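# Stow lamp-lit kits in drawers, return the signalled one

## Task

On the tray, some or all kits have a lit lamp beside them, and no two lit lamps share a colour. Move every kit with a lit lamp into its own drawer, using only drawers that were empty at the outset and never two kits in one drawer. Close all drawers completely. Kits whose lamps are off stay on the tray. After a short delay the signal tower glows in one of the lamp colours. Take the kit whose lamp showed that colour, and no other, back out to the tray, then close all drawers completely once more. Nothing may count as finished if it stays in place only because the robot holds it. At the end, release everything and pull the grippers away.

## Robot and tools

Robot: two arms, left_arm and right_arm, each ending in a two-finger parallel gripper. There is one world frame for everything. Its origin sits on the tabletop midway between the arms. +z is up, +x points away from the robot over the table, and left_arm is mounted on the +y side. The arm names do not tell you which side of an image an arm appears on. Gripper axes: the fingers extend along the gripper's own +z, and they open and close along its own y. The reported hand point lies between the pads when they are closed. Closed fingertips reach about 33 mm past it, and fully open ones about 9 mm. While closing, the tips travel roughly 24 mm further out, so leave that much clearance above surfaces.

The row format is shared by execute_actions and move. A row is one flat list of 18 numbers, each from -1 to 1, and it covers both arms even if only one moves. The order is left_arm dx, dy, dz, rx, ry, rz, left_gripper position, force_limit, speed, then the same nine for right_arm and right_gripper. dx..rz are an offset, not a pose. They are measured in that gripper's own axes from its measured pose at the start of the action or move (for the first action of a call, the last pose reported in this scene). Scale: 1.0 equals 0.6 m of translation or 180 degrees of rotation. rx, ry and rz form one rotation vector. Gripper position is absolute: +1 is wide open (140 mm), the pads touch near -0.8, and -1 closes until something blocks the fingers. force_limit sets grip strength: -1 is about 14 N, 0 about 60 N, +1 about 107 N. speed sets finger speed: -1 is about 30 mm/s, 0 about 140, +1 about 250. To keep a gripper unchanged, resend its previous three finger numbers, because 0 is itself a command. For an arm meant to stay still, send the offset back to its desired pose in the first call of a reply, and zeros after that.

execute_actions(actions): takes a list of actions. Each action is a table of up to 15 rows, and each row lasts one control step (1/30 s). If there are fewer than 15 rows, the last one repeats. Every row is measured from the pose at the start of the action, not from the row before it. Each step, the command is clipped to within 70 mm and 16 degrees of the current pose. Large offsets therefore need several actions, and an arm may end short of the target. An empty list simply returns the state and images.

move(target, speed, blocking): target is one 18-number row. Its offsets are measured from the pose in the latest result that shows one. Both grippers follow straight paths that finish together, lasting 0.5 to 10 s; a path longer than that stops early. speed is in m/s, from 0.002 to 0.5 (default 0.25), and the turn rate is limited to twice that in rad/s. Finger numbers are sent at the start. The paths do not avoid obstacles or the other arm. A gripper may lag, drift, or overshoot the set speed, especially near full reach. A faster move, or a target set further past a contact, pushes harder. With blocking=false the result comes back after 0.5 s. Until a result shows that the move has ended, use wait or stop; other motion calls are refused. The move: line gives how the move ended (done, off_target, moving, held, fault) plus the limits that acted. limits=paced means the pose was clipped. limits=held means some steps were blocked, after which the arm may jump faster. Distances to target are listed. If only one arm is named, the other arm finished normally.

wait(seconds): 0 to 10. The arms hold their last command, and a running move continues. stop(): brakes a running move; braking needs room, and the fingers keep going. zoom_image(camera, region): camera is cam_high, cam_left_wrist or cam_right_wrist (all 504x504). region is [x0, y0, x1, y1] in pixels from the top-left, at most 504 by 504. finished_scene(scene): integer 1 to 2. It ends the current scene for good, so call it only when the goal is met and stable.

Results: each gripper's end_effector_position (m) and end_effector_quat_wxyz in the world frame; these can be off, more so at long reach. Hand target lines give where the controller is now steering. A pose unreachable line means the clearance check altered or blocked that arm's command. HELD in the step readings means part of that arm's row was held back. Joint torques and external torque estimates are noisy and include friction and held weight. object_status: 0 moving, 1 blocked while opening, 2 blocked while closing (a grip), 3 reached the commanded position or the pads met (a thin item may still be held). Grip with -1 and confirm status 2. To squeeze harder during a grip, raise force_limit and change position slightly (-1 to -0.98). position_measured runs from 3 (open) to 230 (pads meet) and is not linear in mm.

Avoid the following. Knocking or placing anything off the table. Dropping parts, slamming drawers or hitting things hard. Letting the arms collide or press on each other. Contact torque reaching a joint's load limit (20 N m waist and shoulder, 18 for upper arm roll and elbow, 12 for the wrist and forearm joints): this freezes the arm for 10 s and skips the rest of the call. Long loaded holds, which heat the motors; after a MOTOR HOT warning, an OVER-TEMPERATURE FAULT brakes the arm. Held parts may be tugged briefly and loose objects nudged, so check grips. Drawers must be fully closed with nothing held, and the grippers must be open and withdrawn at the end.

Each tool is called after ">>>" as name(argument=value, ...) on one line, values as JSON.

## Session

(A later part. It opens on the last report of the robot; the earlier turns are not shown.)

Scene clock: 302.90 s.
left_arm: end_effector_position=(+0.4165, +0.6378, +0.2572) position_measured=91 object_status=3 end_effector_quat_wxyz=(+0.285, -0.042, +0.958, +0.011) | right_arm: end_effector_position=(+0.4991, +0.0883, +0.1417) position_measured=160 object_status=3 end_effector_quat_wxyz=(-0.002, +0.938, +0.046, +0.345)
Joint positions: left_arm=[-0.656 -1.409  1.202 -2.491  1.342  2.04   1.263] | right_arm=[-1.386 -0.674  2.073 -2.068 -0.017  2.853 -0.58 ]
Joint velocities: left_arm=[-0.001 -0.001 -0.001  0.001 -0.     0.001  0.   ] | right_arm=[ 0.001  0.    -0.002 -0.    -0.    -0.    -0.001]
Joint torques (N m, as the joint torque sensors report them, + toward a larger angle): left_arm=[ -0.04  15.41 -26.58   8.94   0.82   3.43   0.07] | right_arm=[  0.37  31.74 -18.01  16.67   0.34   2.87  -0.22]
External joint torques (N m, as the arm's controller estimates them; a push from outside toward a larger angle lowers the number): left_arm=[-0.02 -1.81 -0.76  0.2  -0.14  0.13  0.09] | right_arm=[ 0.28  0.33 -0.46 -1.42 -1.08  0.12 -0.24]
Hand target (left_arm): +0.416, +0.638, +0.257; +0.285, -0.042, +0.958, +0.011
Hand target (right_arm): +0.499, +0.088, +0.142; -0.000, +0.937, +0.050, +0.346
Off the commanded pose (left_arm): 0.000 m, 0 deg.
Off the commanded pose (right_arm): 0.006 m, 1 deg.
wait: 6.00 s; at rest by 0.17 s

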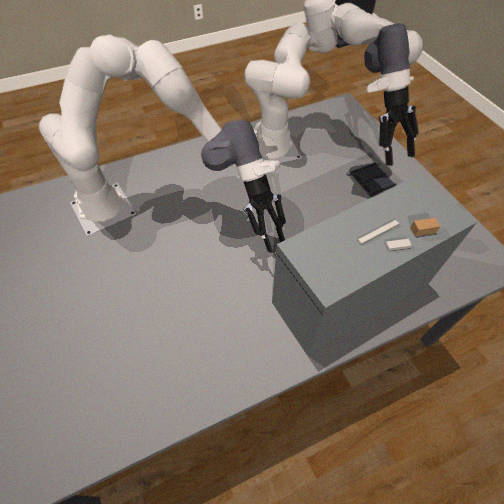

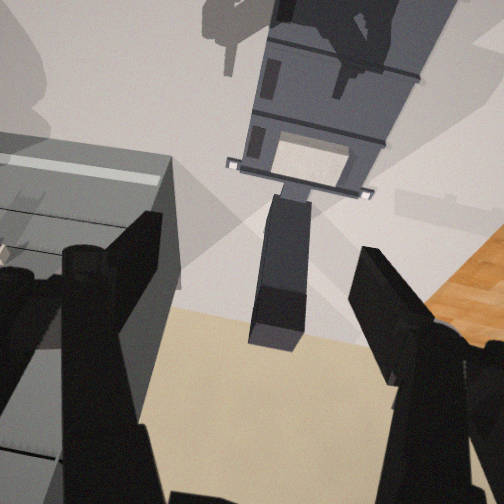

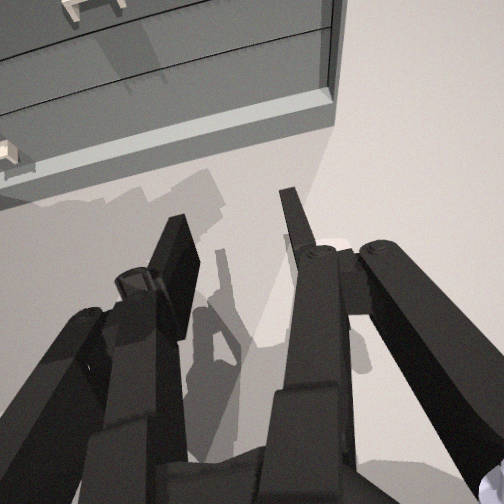

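>>> wait(seconds=10)

>>> wait(seconds=10)

>>> zoom_image(camera="cam_left_wrist", region=[0,120,250,370])

Scene clock: 315.17 s.
left_arm: end_effector_position=(+0.4165, +0.6378, +0.2572) position_measured=91 object_status=3 end_effector_quat_wxyz=(+0.285, -0.042, +0.958, +0.011) | right_arm: end_effector_position=(+0.4991, +0.0883, +0.1416) position_measured=160 object_status=3 end_effector_quat_wxyz=(-0.002, +0.938, +0.046, +0.345)
Joint positions: left_arm=[-0.656 -1.409  1.202 -2.491  1.342  2.04   1.263] | right_arm=[-1.386 -0.674  2.073 -2.068 -0.017  2.853 -0.58 ]
Joint velocities: left_arm=[-0.    -0.     0.001  0.001  0.     0.002 -0.001] | right_arm=[-0.001 -0.    -0.    -0.001  0.001 -0.001  0.001]
Joint torques (N m, as the joint torque sensors report them, + toward a larger angle): left_arm=[  0.21  15.79 -27.68   7.8    0.79   3.26   0.08] | right_arm=[  0.13  32.07 -17.72  16.52   0.31   2.88  -0.22]
External joint torques (N m, as the arm's controller estimates them; a push from outside toward a larger angle lowers the number): left_arm=[ 0.19 -1.39 -1.93 -0.95 -0.16 -0.03  0.09] | right_arm=[ 0.32  0.74 -0.05 -1.38 -1.12  0.17 -0.24]
Hand target (left_arm): +0.416, +0.638, +0.257; +0.285, -0.042, +0.958, +0.011
Hand target (right_arm): +0.499, +0.088, +0.142; -0.000, +0.937, +0.050, +0.346
Off the commanded pose (left_arm): 0.000 m, 0 deg.
Off the commanded pose (right_arm): 0.007 m, 1 deg.
wait: 10.00 s; at rest from the start

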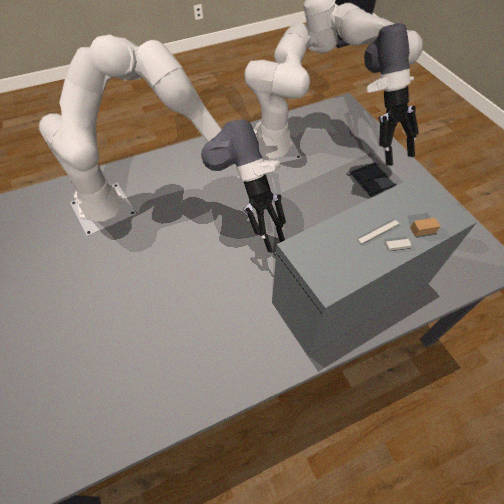

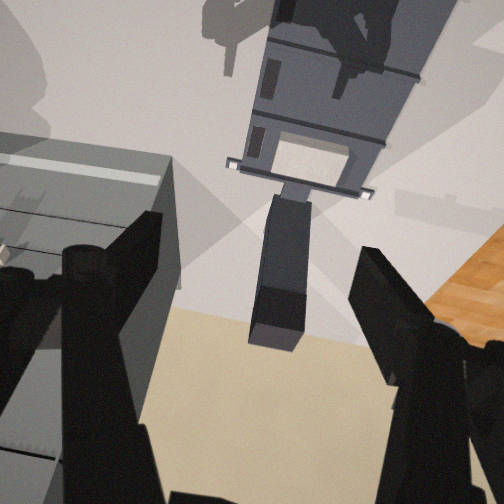

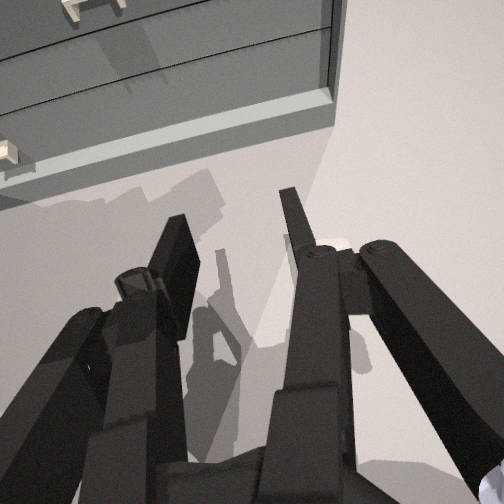

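Scene clock: 325.17 s.
left_arm: end_effector_position=(+0.4165, +0.6378, +0.2572) position_measured=91 object_status=3 end_effector_quat_wxyz=(+0.285, -0.042, +0.958, +0.011) | right_arm: end_effector_position=(+0.4990, +0.0882, +0.1416) position_measured=160 object_status=3 end_effector_quat_wxyz=(-0.002, +0.938, +0.046, +0.345)
Joint positions: left_arm=[-0.656 -1.409  1.202 -2.491  1.342  2.04   1.263] | right_arm=[-1.386 -0.674  2.073 -2.068 -0.017  2.853 -0.58 ]
Joint velocities: left_arm=[ 0.001  0.001  0.001 -0.001  0.001  0.002  0.001] | right_arm=[ 0.002  0.001  0.     0.001  0.001  0.    -0.   ]
Joint torques (N m, as the joint torque sensors report them, + toward a larger angle): left_arm=[  0.03  16.34 -27.11   8.61   0.74   3.24   0.12] | right_arm=[  0.32  31.36 -17.93  16.31   0.33   2.89  -0.22]
External joint torques (N m, as the arm's controller estimates them; a push from outside toward a larger angle lowers the number): left_arm=[ 0.04 -0.93 -1.27 -0.09 -0.22 -0.06  0.13] | right_arm=[ 0.16  0.07 -0.51 -1.74 -1.08  0.15 -0.23]
Hand target (left_arm): +0.416, +0.638, +0.257; +0.285, -0.042, +0.958, +0.011
Hand target (right_arm): +0.499, +0.088, +0.142; -0.000, +0.937, +0.050, +0.346
Off the commanded pose (left_arm): 0.000 m, 0 deg.
Off the commanded pose (right_arm): 0.007 m, 1 deg.
wait: 10.00 s; at rest by 0.17 s

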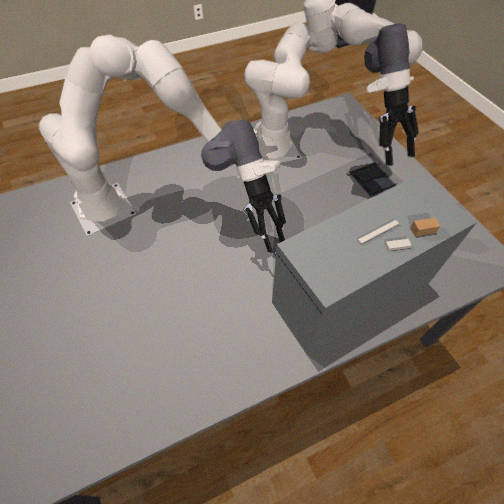

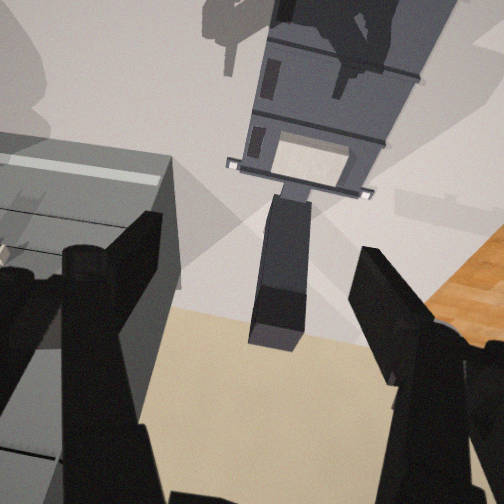

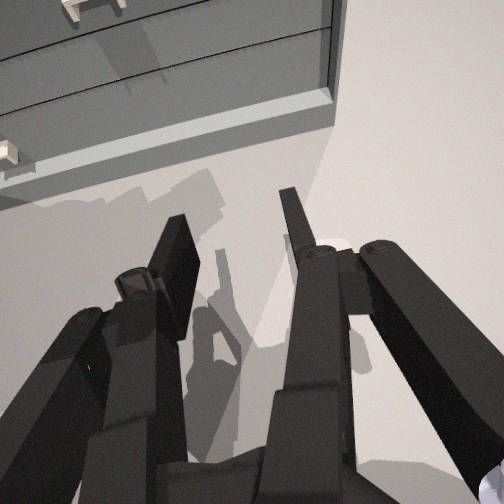

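Region (0, 120, 250, 370) of cam_left_wrist's 504x504 image, scaled by 2.016, with more detail than that image has.

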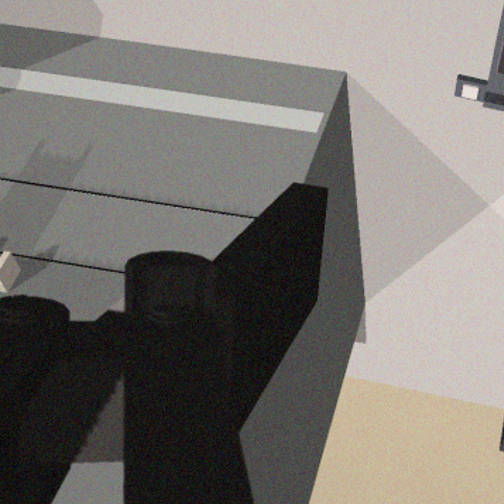

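>>> move(target=[0,-0.59,0.173,0,-0.06,0,-0.25,0,-0.3,0,0.35,0,0,0,0,-0.25,0.3,0])

Scene clock: 330.07 s.
left_arm: end_effector_position=(+0.5060, +0.2811, +0.1860) position_measured=160 object_status=3 end_effector_quat_wxyz=(+0.387, -0.036, +0.921, +0.009) | right_arm: end_effector_position=(+0.5171, -0.1195, +0.1434) position_measured=160 object_status=3 end_effector_quat_wxyz=(-0.003, +0.939, +0.042, +0.342)
Joint positions: left_arm=[-1.429 -1.187  1.356 -2.673  2.026  2.039  0.097] | right_arm=[-1.236 -0.432  1.681 -2.562 -0.231  3.194 -0.691]
Joint velocities: left_arm=[ 0.     0.     0.001 -0.     0.001 -0.    -0.03 ] | right_arm=[-0.     0.002 -0.002  0.001 -0.002  0.001 -0.002]
Joint torques (N m, as the joint torque sensors report them, + toward a larger angle): left_arm=[ -1.14  10.82 -22.54  11.1    2.29   1.58  -0.13] | right_arm=[  0.58  13.33 -12.27  15.9    0.67   3.09  -0.21]
External joint torques (N m, as the arm's controller estimates them; a push from outside toward a larger angle lowers the number): left_arm=[-1.15 -2.04  0.18  0.96  1.05 -0.36 -0.11] | right_arm=[ 0.6   1.17 -0.89 -1.4  -1.    0.2  -0.22]
Hand target (left_arm): +0.507, +0.281, +0.186; +0.388, -0.042, +0.921, +0.008
Hand target (right_arm): +0.516, -0.120, +0.143; -0.003, +0.938, +0.046, +0.342
Off the commanded pose (left_arm): 0.017 m, 2 deg.
Off the commanded pose (right_arm): 0.004 m, 1 deg.
move: off_target (left_arm, right_arm)

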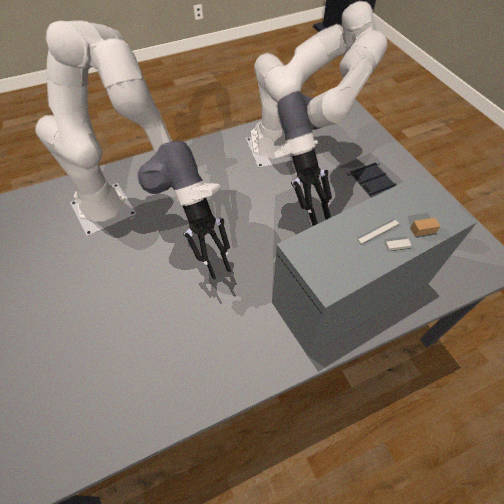

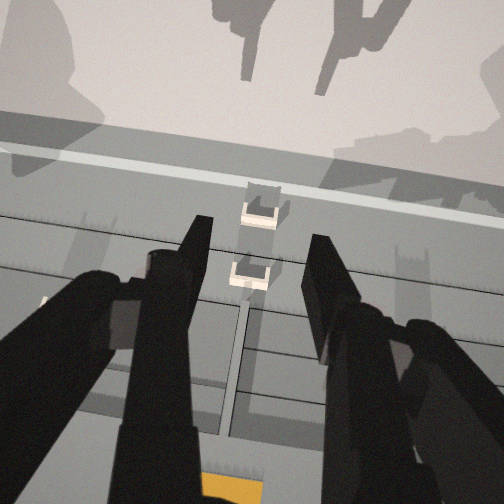

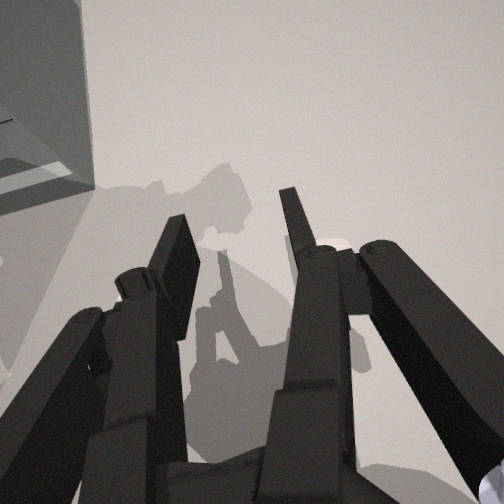

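>>> zoom_image(camera="cam_left_wrist", region=[0,150,504,504])

>>> zoom_image(camera="cam_high", region=[240,140,480,330])

Region (0, 150, 504, 504) of cam_left_wrist's 504x504 image, scaled by 1.000; it fills the top 354 rows of this view, and the rest is white.

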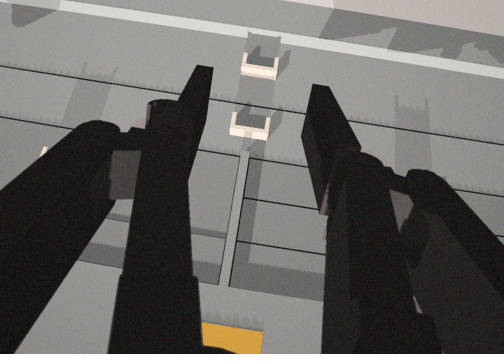

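Region (240, 140, 480, 330) of cam_high's 504x504 image, scaled by 2.100, with more detail than that image has; it fills the top 399 rows of this view, and the rest is white.

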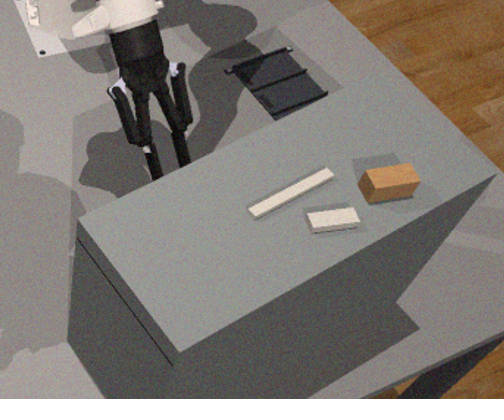

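>>> move(target=[-0.019,0,0.108,0,0,0,-0.25,0,-0.3,0,0,0,0,0,0,-0.25,0.3,0], speed=0.12)

>>> move(target=[-0.058,0,0.056,0,0,0,-0.25,0,-0.3,0,0,0,0,0,0,-0.25,0.3,0], speed=0.05)

Scene clock: 334.67 s.
left_arm: end_effector_position=(+0.5583, +0.2850, +0.1474) position_measured=160 object_status=3 end_effector_quat_wxyz=(+0.385, -0.038, +0.922, +0.011) | right_arm: end_effector_position=(+0.5170, -0.1195, +0.1434) position_measured=160 object_status=3 end_effector_quat_wxyz=(-0.003, +0.939, +0.042, +0.342)
Joint positions: left_arm=[-1.582 -1.196  1.533 -2.52   2.145  2.075  0.088] | right_arm=[-1.236 -0.431  1.681 -2.562 -0.231  3.195 -0.691]
Joint velocities: left_arm=[-0.001 -0.001  0.     0.001  0.006  0.005 -0.001] | right_arm=[ 0.001  0.001  0.    -0.     0.     0.001  0.002]
Joint torques (N m, as the joint torque sensors report them, + toward a larger angle): left_arm=[ -1.24  14.14 -26.25   8.55   2.23   2.4    0.07] | right_arm=[ -0.38  11.93 -10.43  17.34   1.67   2.75   0.14]
External joint torques (N m, as the arm's controller estimates them; a push from outside toward a larger angle lowers the number): left_arm=[-1.32 -2.94 -0.54  0.67  1.08  0.48  0.09] | right_arm=[-0.44 -0.21  0.83  0.12  0.02 -0.14  0.12]
Hand target (left_arm): +0.560, +0.284, +0.148; +0.387, -0.036, +0.921, +0.009
Hand target (right_arm): +0.517, -0.120, +0.143; -0.003, +0.939, +0.042, +0.342
Off the commanded pose (left_arm): 0.002 m, 0 deg.
Off the commanded pose (right_arm): 0.000 m, 0 deg.
move: done

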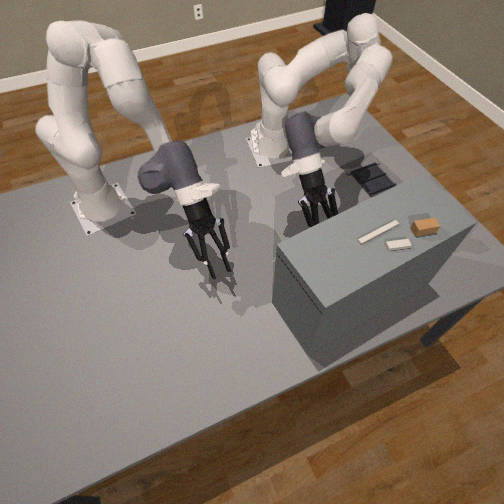

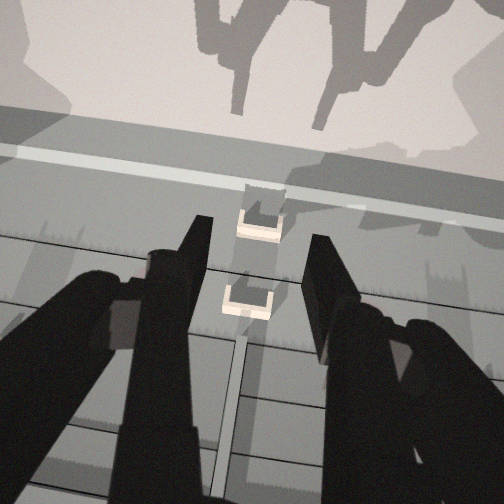

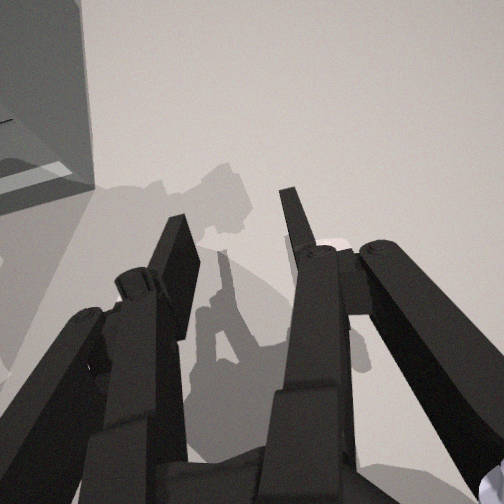

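Scene clock: 335.93 s.
left_arm: end_effector_position=(+0.6064, +0.2899, +0.1492) position_measured=160 object_status=3 end_effector_quat_wxyz=(+0.387, -0.042, +0.921, +0.012) | right_arm: end_effector_position=(+0.5170, -0.1195, +0.1434) position_measured=160 object_status=3 end_effector_quat_wxyz=(-0.003, +0.939, +0.042, +0.342)
Joint positions: left_arm=[-1.682 -1.206  1.584 -2.372  2.143  2.101  0.131] | right_arm=[-1.236 -0.431  1.681 -2.562 -0.231  3.195 -0.691]
Joint velocities: left_arm=[-0.005  0.     0.001  0.004 -0.004  0.008  0.021] | right_arm=[-0.002 -0.    -0.    -0.001 -0.001  0.    -0.002]
Joint torques (N m, as the joint torque sensors report them, + toward a larger angle): left_arm=[ -1.31  17.64 -28.03   8.32  -0.07   2.44   0.28] | right_arm=[ -0.3   12.29 -10.58  17.23   1.65   2.79   0.14]
External joint torques (N m, as the arm's controller estimates them; a push from outside toward a larger angle lowers the number): left_arm=[-1.35 -2.88 -0.21  0.57 -1.17  0.45  0.3 ] | right_arm=[-0.19  0.15  0.84  0.03 -0.02 -0.09  0.12]
Hand target (left_arm): +0.606, +0.288, +0.148; +0.385, -0.038, +0.922, +0.011
Hand target (right_arm): +0.517, -0.120, +0.143; -0.003, +0.939, +0.042, +0.342
Off the commanded pose (left_arm): 0.001 m, 1 deg.
Off the commanded pose (right_arm): 0.000 m, 0 deg.
move: done

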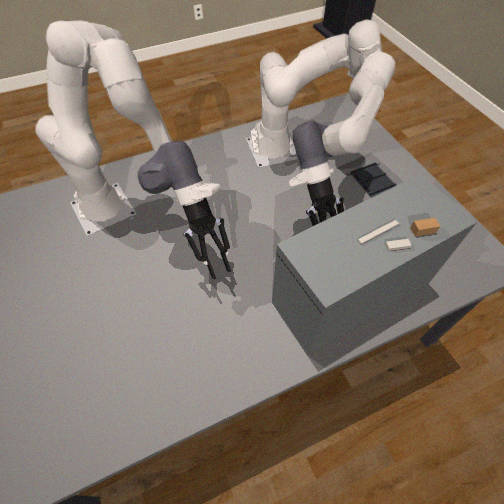

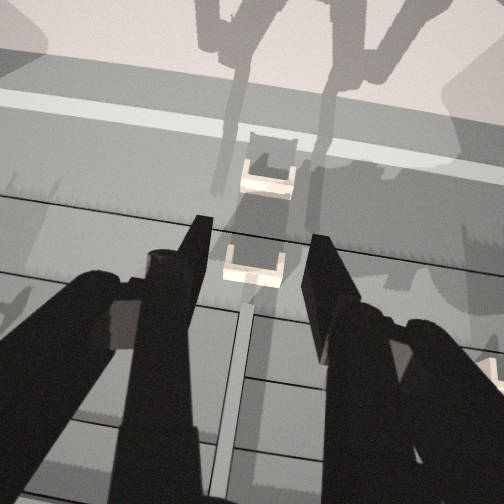

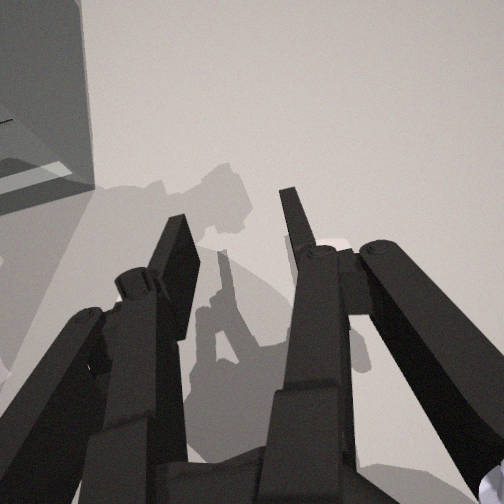

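>>> move(target=[-0.022,0,0.022,0,0,0,-0.25,0,-0.3,0,0,0,0,0,0,-0.25,0.3,0], speed=0.03)

>>> move(target=[0.1,0,-0.18,0,0,0,-0.25,0,-0.3,0,0,0,0,0,0,-0.25,0.3,0])

>>> move(target=[0,0.6,-0.15,0,0,0,-0.25,0,-0.3,0,0,0,0,0,0,-0.25,0.3,0])

Scene clock: 338.63 s.
left_arm: end_effector_position=(+0.6177, +0.2910, +0.1498) position_measured=160 object_status=3 end_effector_quat_wxyz=(+0.386, -0.047, +0.921, +0.014) | right_arm: end_effector_position=(+0.5170, -0.1195, +0.1434) position_measured=160 object_status=3 end_effector_quat_wxyz=(-0.003, +0.939, +0.042, +0.342)
Joint positions: left_arm=[-1.71  -1.207  1.592 -2.334  2.132  2.099  0.138] | right_arm=[-1.236 -0.431  1.681 -2.562 -0.231  3.195 -0.691]
Joint velocities: left_arm=[-0.003  0.001  0.     0.003 -0.003 -0.002 -0.001] | right_arm=[-0.    -0.002  0.001  0.    -0.001 -0.001  0.003]
Joint torques (N m, as the joint torque sensors report them, + toward a larger angle): left_arm=[ -5.61  15.67 -23.93  18.07   2.8    4.01   0.82] | right_arm=[ -0.28  11.87 -10.58  17.2    1.63   2.77   0.1 ]
External joint torques (N m, as the arm's controller estimates them; a push from outside toward a larger angle lowers the number): left_arm=[-5.6  -5.72  4.27 10.34  1.71  1.99  0.84] | right_arm=[-0.27 -0.23  0.73  0.03 -0.02 -0.11  0.08]
Hand target (left_arm): +0.625, +0.291, +0.149; +0.387, -0.042, +0.921, +0.012
Hand target (right_arm): +0.517, -0.120, +0.143; -0.003, +0.939, +0.042, +0.342
Off the commanded pose (left_arm): 0.007 m, 1 deg.
Off the commanded pose (right_arm): 0.000 m, 0 deg.
move: off_target (left_arm)

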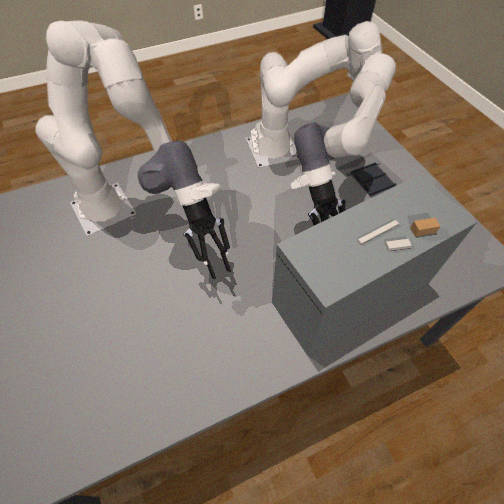

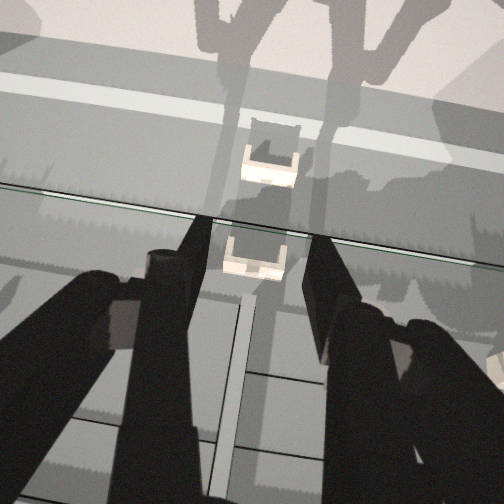

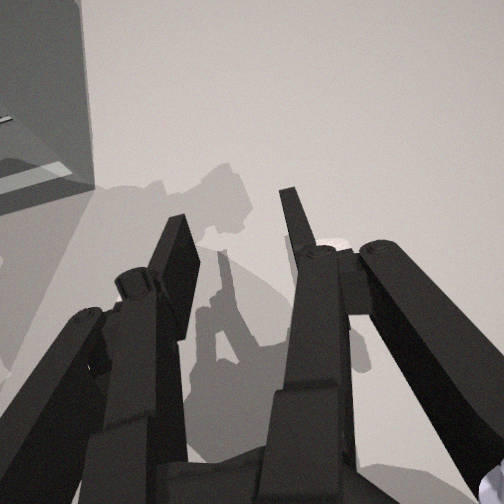

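Scene clock: 339.70 s.
left_arm: end_effector_position=(+0.5014, +0.2809, +0.1852) position_measured=160 object_status=3 end_effector_quat_wxyz=(+0.387, -0.041, +0.921, +0.015) | right_arm: end_effector_position=(+0.5170, -0.1195, +0.1434) position_measured=160 object_status=3 end_effector_quat_wxyz=(-0.003, +0.939, +0.042, +0.342)
Joint positions: left_arm=[-1.429 -1.177  1.346 -2.686  2.024  2.023  0.075] | right_arm=[-1.236 -0.431  1.681 -2.562 -0.231  3.195 -0.691]
Joint velocities: left_arm=[ 0.     0.001 -0.002 -0.002 -0.008 -0.007 -0.015] | right_arm=[ 0.001  0.     0.001  0.001 -0.     0.001  0.001]
Joint torques (N m, as the joint torque sensors report them, + toward a larger angle): left_arm=[  2.21   9.8  -24.59   8.72   0.06   1.53  -0.2 ] | right_arm=[ -0.31  12.08 -10.54  17.36   1.63   2.77   0.11]
External joint torques (N m, as the arm's controller estimates them; a push from outside toward a larger angle lowers the number): left_arm=[ 2.35 -2.77 -2.16 -1.55 -1.22 -0.37 -0.18] | right_arm=[-0.45 -0.07  0.69  0.03 -0.02 -0.14  0.09]
Hand target (left_arm): +0.500, +0.282, +0.184; +0.385, -0.047, +0.922, +0.014
Hand target (right_arm): +0.517, -0.120, +0.143; -0.003, +0.939, +0.042, +0.342
Off the commanded pose (left_arm): 0.003 m, 1 deg.
Off the commanded pose (right_arm): 0.000 m, 0 deg.
move: done

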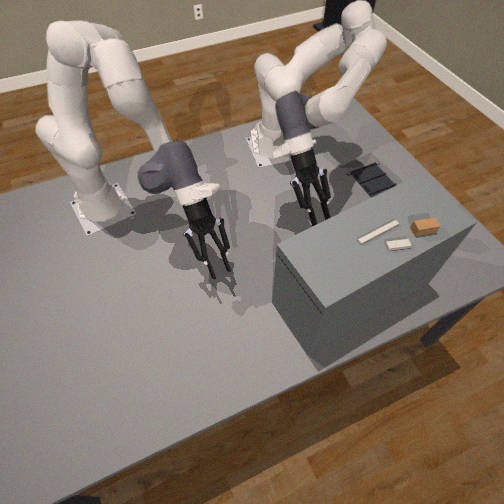

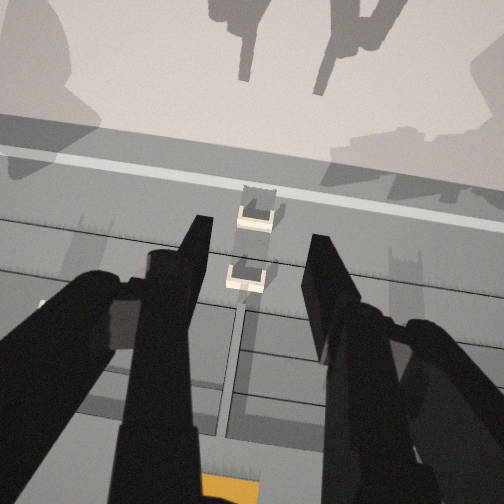

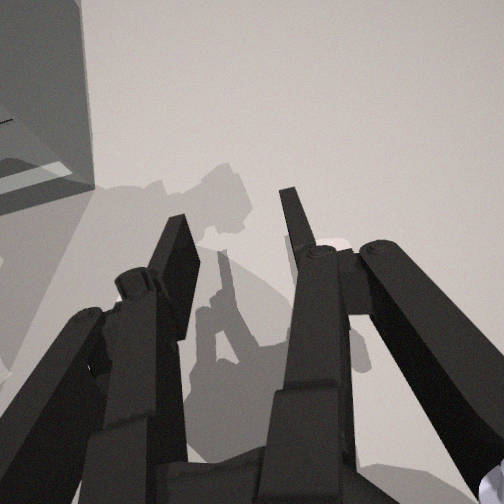

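Scene clock: 342.43 s.
left_arm: end_effector_position=(+0.4027, +0.6425, +0.2366) position_measured=160 object_status=3 end_effector_quat_wxyz=(+0.372, -0.045, +0.927, +0.021) | right_arm: end_effector_position=(+0.5170, -0.1195, +0.1434) position_measured=160 object_status=3 end_effector_quat_wxyz=(-0.003, +0.939, +0.042, +0.342)
Joint positions: left_arm=[-0.456 -1.465  1.344 -2.663  1.532  2.301  1.269] | right_arm=[-1.236 -0.431  1.681 -2.562 -0.231  3.195 -0.691]
Joint velocities: left_arm=[-0.001 -0.001 -0.001  0.001 -0.003 -0.     0.031] | right_arm=[ 0.001 -0.    -0.002  0.     0.001 -0.001 -0.001]
Joint torques (N m, as the joint torque sensors report them, + toward a larger angle): left_arm=[ -0.96  13.1  -25.45   7.65  -0.22   2.97   0.48] | right_arm=[ -0.63  12.15 -10.39  17.17   1.62   2.8    0.14]
External joint torques (N m, as the arm's controller estimates them; a push from outside toward a larger angle lowers the number): left_arm=[-0.99 -1.95 -1.22  1.61 -1.05 -0.4   0.5 ] | right_arm=[-0.53 -0.03  1.05 -0.09 -0.06 -0.09  0.12]
Hand target (left_arm): +0.403, +0.642, +0.236; +0.371, -0.040, +0.928, +0.021
Hand target (right_arm): +0.517, -0.120, +0.143; -0.003, +0.939, +0.042, +0.342
Off the commanded pose (left_arm): 0.013 m, 2 deg.
Off the commanded pose (right_arm): 0.000 m, 0 deg.
move: off_target (left_arm)

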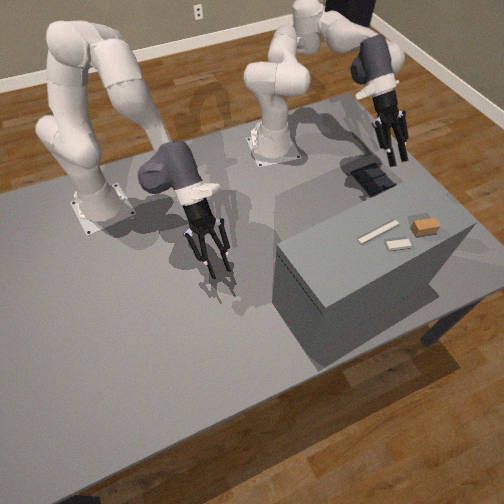

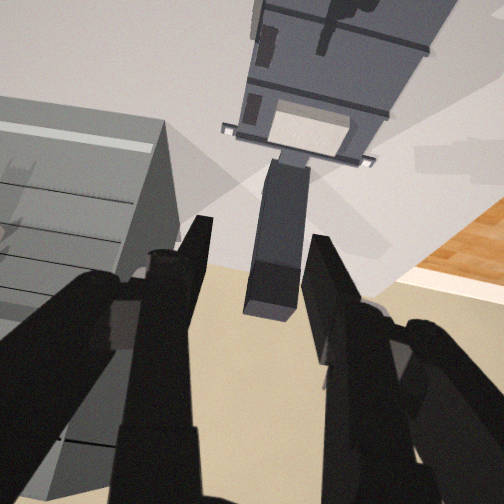

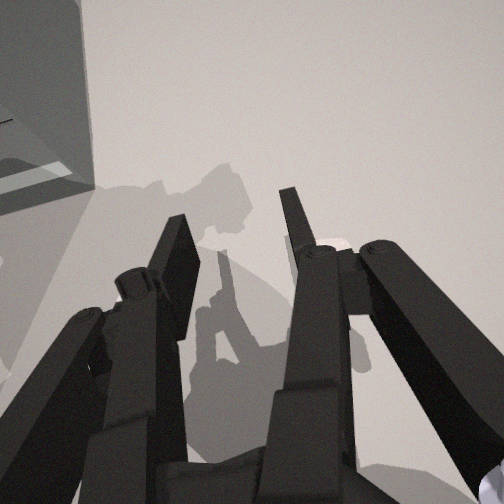

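>>> wait(seconds=10)

>>> zoom_image(camera="cam_left_wrist", region=[0,90,200,400])

Scene clock: 354.03 s.
left_arm: end_effector_position=(+0.4027, +0.6427, +0.2366) position_measured=160 object_status=3 end_effector_quat_wxyz=(+0.372, -0.041, +0.927, +0.022) | right_arm: end_effector_position=(+0.5170, -0.1195, +0.1434) position_measured=160 object_status=3 end_effector_quat_wxyz=(-0.003, +0.939, +0.042, +0.342)
Joint positions: left_arm=[-0.456 -1.465  1.344 -2.662  1.532  2.301  1.279] | right_arm=[-1.236 -0.431  1.681 -2.562 -0.231  3.195 -0.691]
Joint velocities: left_arm=[ 0.001  0.001 -0.001  0.     0.001  0.001 -0.001] | right_arm=[ 0.     0.    -0.    -0.001 -0.     0.001  0.001]
Joint torques (N m, as the joint torque sensors report them, + toward a larger angle): left_arm=[ -0.95  12.61 -25.48   6.91  -0.34   3.11   0.29] | right_arm=[ -0.52  12.34 -10.72  17.38   1.65   2.78   0.11]
External joint torques (N m, as the arm's controller estimates them; a push from outside toward a larger angle lowers the number): left_arm=[-0.96 -2.45 -1.22  0.88 -1.16 -0.26  0.31] | right_arm=[-0.51  0.18  0.64  0.14 -0.01 -0.12  0.09]
Hand target (left_arm): +0.403, +0.642, +0.236; +0.371, -0.040, +0.928, +0.021
Hand target (right_arm): +0.517, -0.120, +0.143; -0.003, +0.939, +0.042, +0.342
Off the commanded pose (left_arm): 0.013 m, 2 deg.
Off the commanded pose (right_arm): 0.000 m, 0 deg.
wait: 10.00 s; at rest from the start

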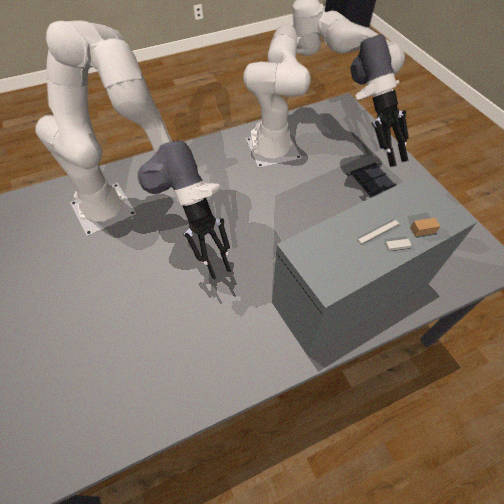

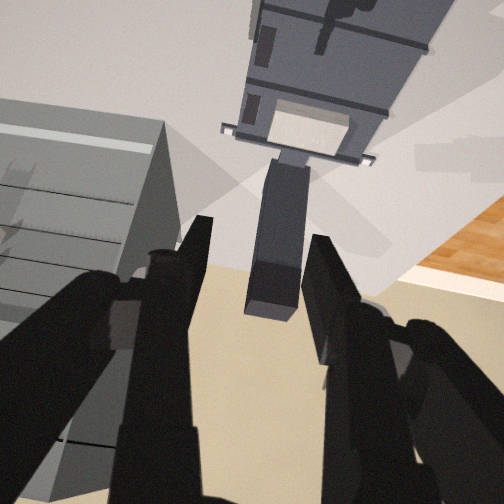

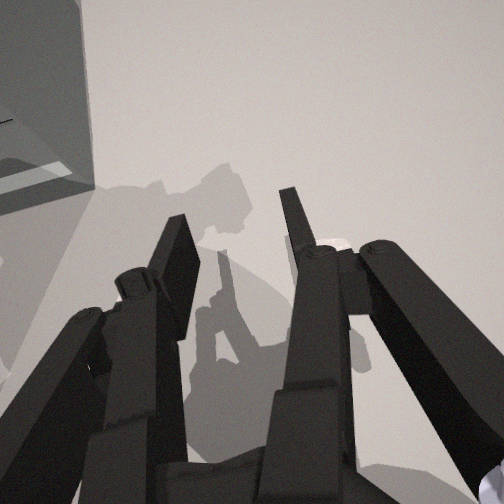

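Region (0, 90, 200, 400) of cam_left_wrist's 504x504 image, scaled by 1.626, with more detail than that image has; it fills the left 325 columns of this view, and the rest is white.

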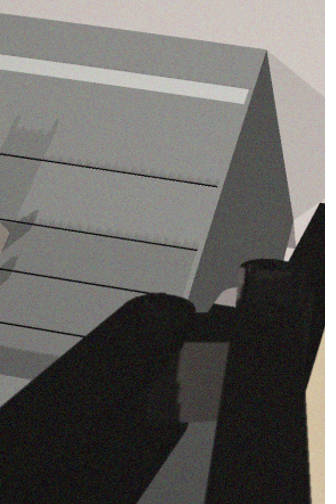

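>>> move(target=[0,0,0,0,0,0,-0.25,0,-0.3,0.143,-0.438,0.035,0,0,0,-0.25,0.3,0])

>>> move(target=[0,0,0,0,0,0,-0.25,0,-0.3,0.066,0,0.056,0,0,0,-0.25,0.3,0], speed=0.04)

Scene clock: 359.37 s.
left_arm: end_effector_position=(+0.4027, +0.6427, +0.2366) position_measured=160 object_status=3 end_effector_quat_wxyz=(+0.372, -0.041, +0.927, +0.022) | right_arm: end_effector_position=(+0.5759, +0.1500, +0.1864) position_measured=160 object_status=3 end_effector_quat_wxyz=(-0.003, +0.936, +0.044, +0.348)
Joint positions: left_arm=[-0.456 -1.465  1.344 -2.662  1.532  2.301  1.279] | right_arm=[-1.697 -0.76   2.262 -1.644 -0.004  2.652 -0.653]
Joint velocities: left_arm=[-0.    -0.    -0.001  0.    -0.001  0.001  0.001] | right_arm=[-0.001 -0.001  0.003  0.    -0.    -0.014  0.001]
Joint torques (N m, as the joint torque sensors report them, + toward a larger angle): left_arm=[  0.06  13.68 -25.09   6.09   0.8    3.35   0.15] | right_arm=[ -1.63  40.73 -14.38  21.97   2.     2.4    0.26]
External joint torques (N m, as the arm's controller estimates them; a push from outside toward a larger angle lowers the number): left_arm=[ 0.09 -1.38 -0.83  0.08 -0.02 -0.02  0.17] | right_arm=[-1.46 -2.13  2.64  1.67  0.83 -0.43  0.24]
Hand target (left_arm): +0.403, +0.643, +0.237; +0.372, -0.041, +0.927, +0.022
Hand target (right_arm): +0.575, +0.150, +0.185; -0.003, +0.937, +0.042, +0.346
Off the commanded pose (left_arm): 0.000 m, 0 deg.
Off the commanded pose (right_arm): 0.010 m, 1 deg.
move: off_target (right_arm)

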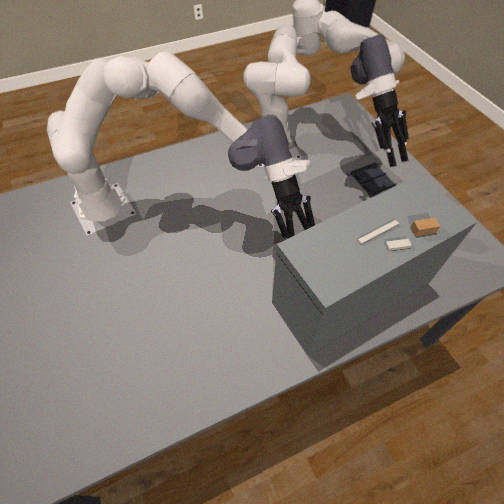

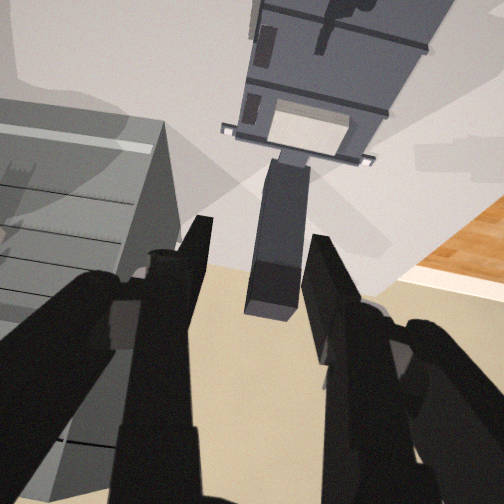

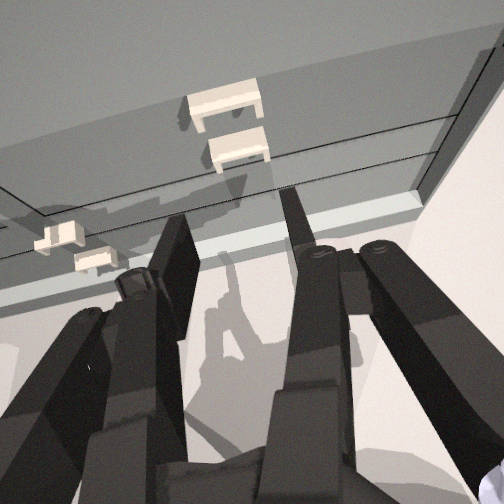

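Scene clock: 360.90 s.
left_arm: end_effector_position=(+0.4027, +0.6427, +0.2366) position_measured=160 object_status=3 end_effector_quat_wxyz=(+0.372, -0.041, +0.927, +0.022) | right_arm: end_effector_position=(+0.6161, +0.1555, +0.1905) position_measured=160 object_status=3 end_effector_quat_wxyz=(-0.000, +0.940, +0.039, +0.340)
Joint positions: left_arm=[-0.456 -1.465  1.344 -2.662  1.532  2.301  1.279] | right_arm=[-1.864 -0.811  2.365 -1.459 -0.001  2.57  -0.691]
Joint velocities: left_arm=[ 0.001 -0.     0.     0.001  0.    -0.001 -0.001] | right_arm=[-0.013 -0.     0.013  0.019 -0.001 -0.025 -0.016]
Joint torques (N m, as the joint torque sensors report them, + toward a larger angle): left_arm=[  0.6   13.47 -25.26   5.57   0.69   3.49   0.08] | right_arm=[-10.19  36.24 -13.82  24.5    0.95   8.18  -0.27]
External joint torques (N m, as the arm's controller estimates them; a push from outside toward a larger angle lowers the number): left_arm=[ 0.6  -1.63 -1.06 -0.47 -0.13  0.14  0.1 ] | right_arm=[-10.23 -11.21   1.57   3.5   -0.08   5.34  -0.29]
Hand target (left_arm): +0.403, +0.643, +0.237; +0.372, -0.041, +0.927, +0.022
Hand target (right_arm): +0.627, +0.155, +0.189; -0.003, +0.936, +0.044, +0.349
Off the commanded pose (left_arm): 0.000 m, 0 deg.
Off the commanded pose (right_arm): 0.012 m, 1 deg.
move: off_target (right_arm)

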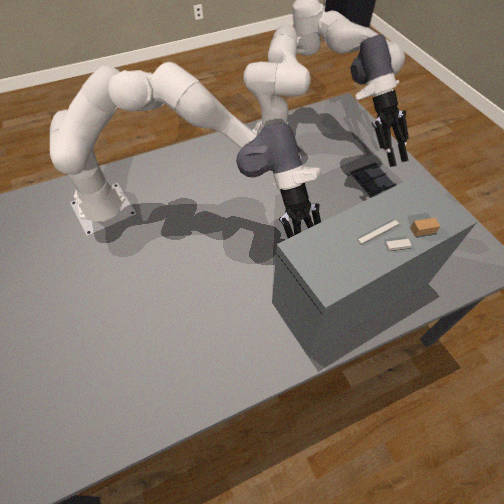

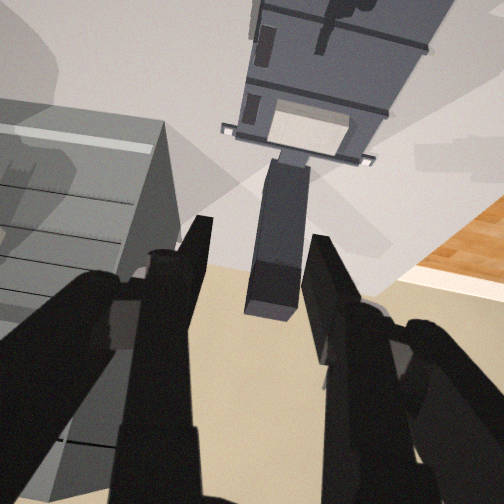

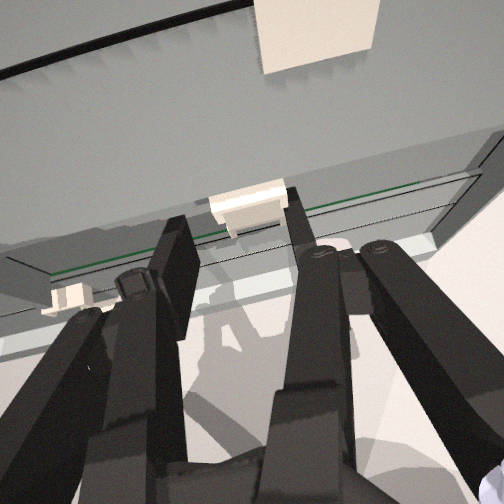

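>>> move(target=[0,0,0,0,0,0,-0.25,0,-0.3,-0.12,0,-0.1,0,0,0,-0.25,0.3,0])

>>> wait(seconds=8)

Scene clock: 364.13 s.
left_arm: end_effector_position=(+0.4027, +0.6427, +0.2366) position_measured=160 object_status=3 end_effector_quat_wxyz=(+0.372, -0.041, +0.927, +0.022) | right_arm: end_effector_position=(+0.5225, +0.1470, +0.1879) position_measured=160 object_status=3 end_effector_quat_wxyz=(+0.004, +0.940, +0.046, +0.338)
Joint positions: left_arm=[-0.456 -1.465  1.344 -2.662  1.532  2.301  1.279] | right_arm=[-1.551 -0.681  2.201 -1.771 -0.066  2.631 -0.58 ]
Joint velocities: left_arm=[-0.    -0.001 -0.001  0.    -0.     0.001 -0.001] | right_arm=[ 0.007 -0.004 -0.001 -0.001  0.006  0.008  0.023]
Joint torques (N m, as the joint torque sensors report them, + toward a larger angle): left_arm=[  0.17  13.72 -25.6    5.87   0.7    3.34   0.12] | right_arm=[  0.68  36.54 -17.56  19.06   2.04   3.02   0.52]
External joint torques (N m, as the arm's controller estimates them; a push from outside toward a larger angle lowers the number): left_arm=[ 0.15 -1.27 -1.35 -0.15 -0.13 -0.04  0.13] | right_arm=[ 0.73 -1.99 -1.11 -1.33  0.93  0.31  0.5 ]
Hand target (left_arm): +0.403, +0.643, +0.237; +0.372, -0.041, +0.927, +0.022
Hand target (right_arm): +0.522, +0.147, +0.187; +0.000, +0.940, +0.039, +0.338
Off the commanded pose (left_arm): 0.000 m, 0 deg.
Off the commanded pose (right_arm): 0.003 m, 1 deg.
move: done

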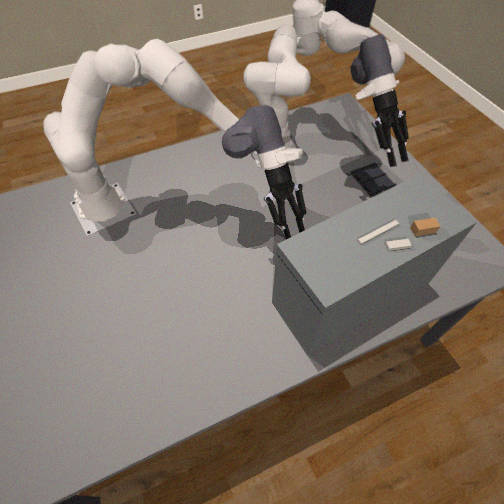

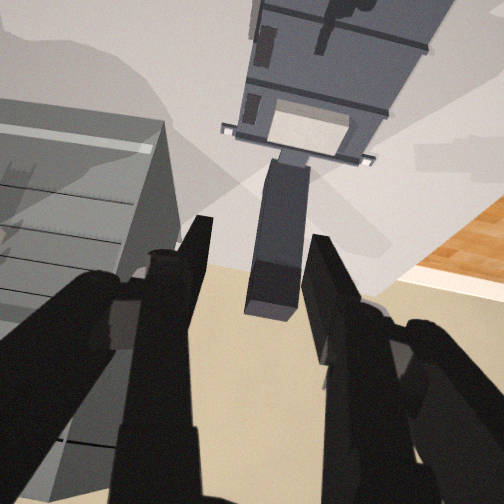

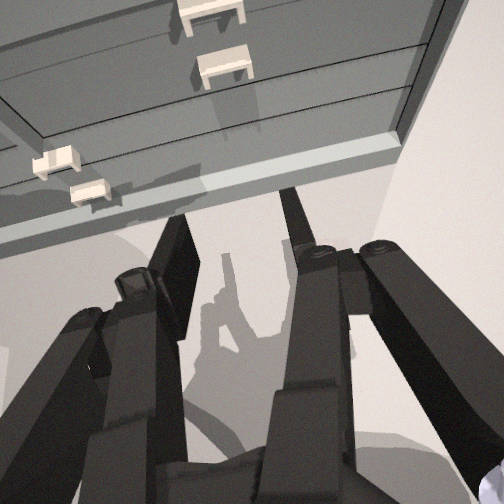

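Scene clock: 372.13 s.
left_arm: end_effector_position=(+0.4027, +0.6427, +0.2366) position_measured=160 object_status=3 end_effector_quat_wxyz=(+0.372, -0.041, +0.927, +0.022) | right_arm: end_effector_position=(+0.5223, +0.1475, +0.1879) position_measured=160 object_status=3 end_effector_quat_wxyz=(+0.002, +0.940, +0.043, +0.339)
Joint positions: left_arm=[-0.456 -1.465  1.344 -2.662  1.532  2.301  1.279] | right_arm=[-1.55  -0.681  2.201 -1.772 -0.065  2.633 -0.573]
Joint velocities: left_arm=[ 0.001 -0.001  0.    -0.001 -0.001  0.     0.001] | right_arm=[-0.     0.001 -0.    -0.     0.001 -0.    -0.   ]
Joint torques (N m, as the joint torque sensors report them, + toward a larger angle): left_arm=[  0.74  13.5  -24.9    6.25   0.81   3.28   0.05] | right_arm=[  0.74  36.7  -16.88  19.09   2.1    2.92   0.45]
External joint torques (N m, as the arm's controller estimates them; a push from outside toward a larger angle lowers the number): left_arm=[ 0.73 -1.54 -0.72  0.26 -0.01 -0.08  0.07] | right_arm=[ 0.7  -1.82 -0.47 -1.28  0.99  0.2   0.43]
Hand target (left_arm): +0.403, +0.643, +0.237; +0.372, -0.041, +0.927, +0.022
Hand target (right_arm): +0.522, +0.147, +0.187; +0.000, +0.940, +0.039, +0.338
Off the commanded pose (left_arm): 0.000 m, 0 deg.
Off the commanded pose (right_arm): 0.003 m, 1 deg.
wait: 8.00 s; at rest by 0.17 s

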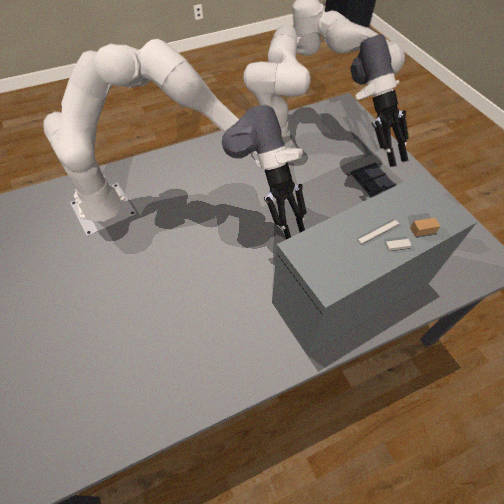

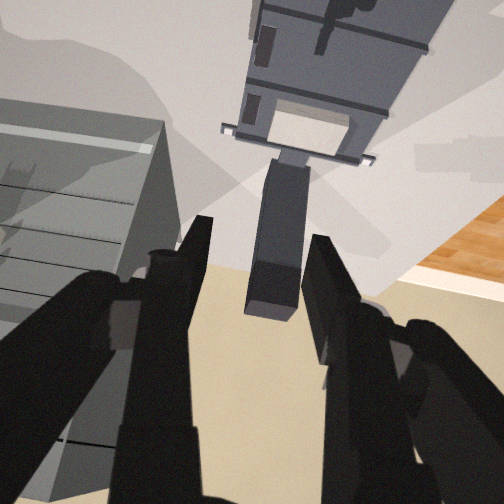

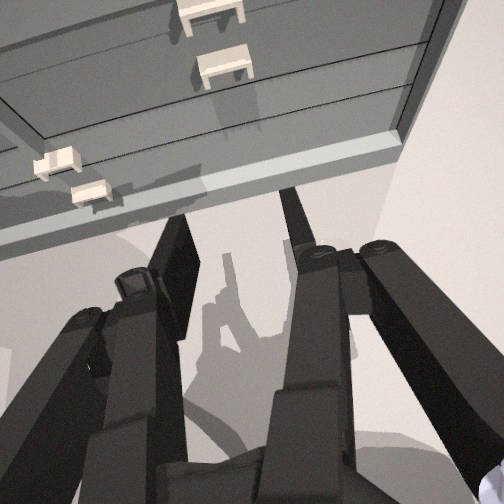

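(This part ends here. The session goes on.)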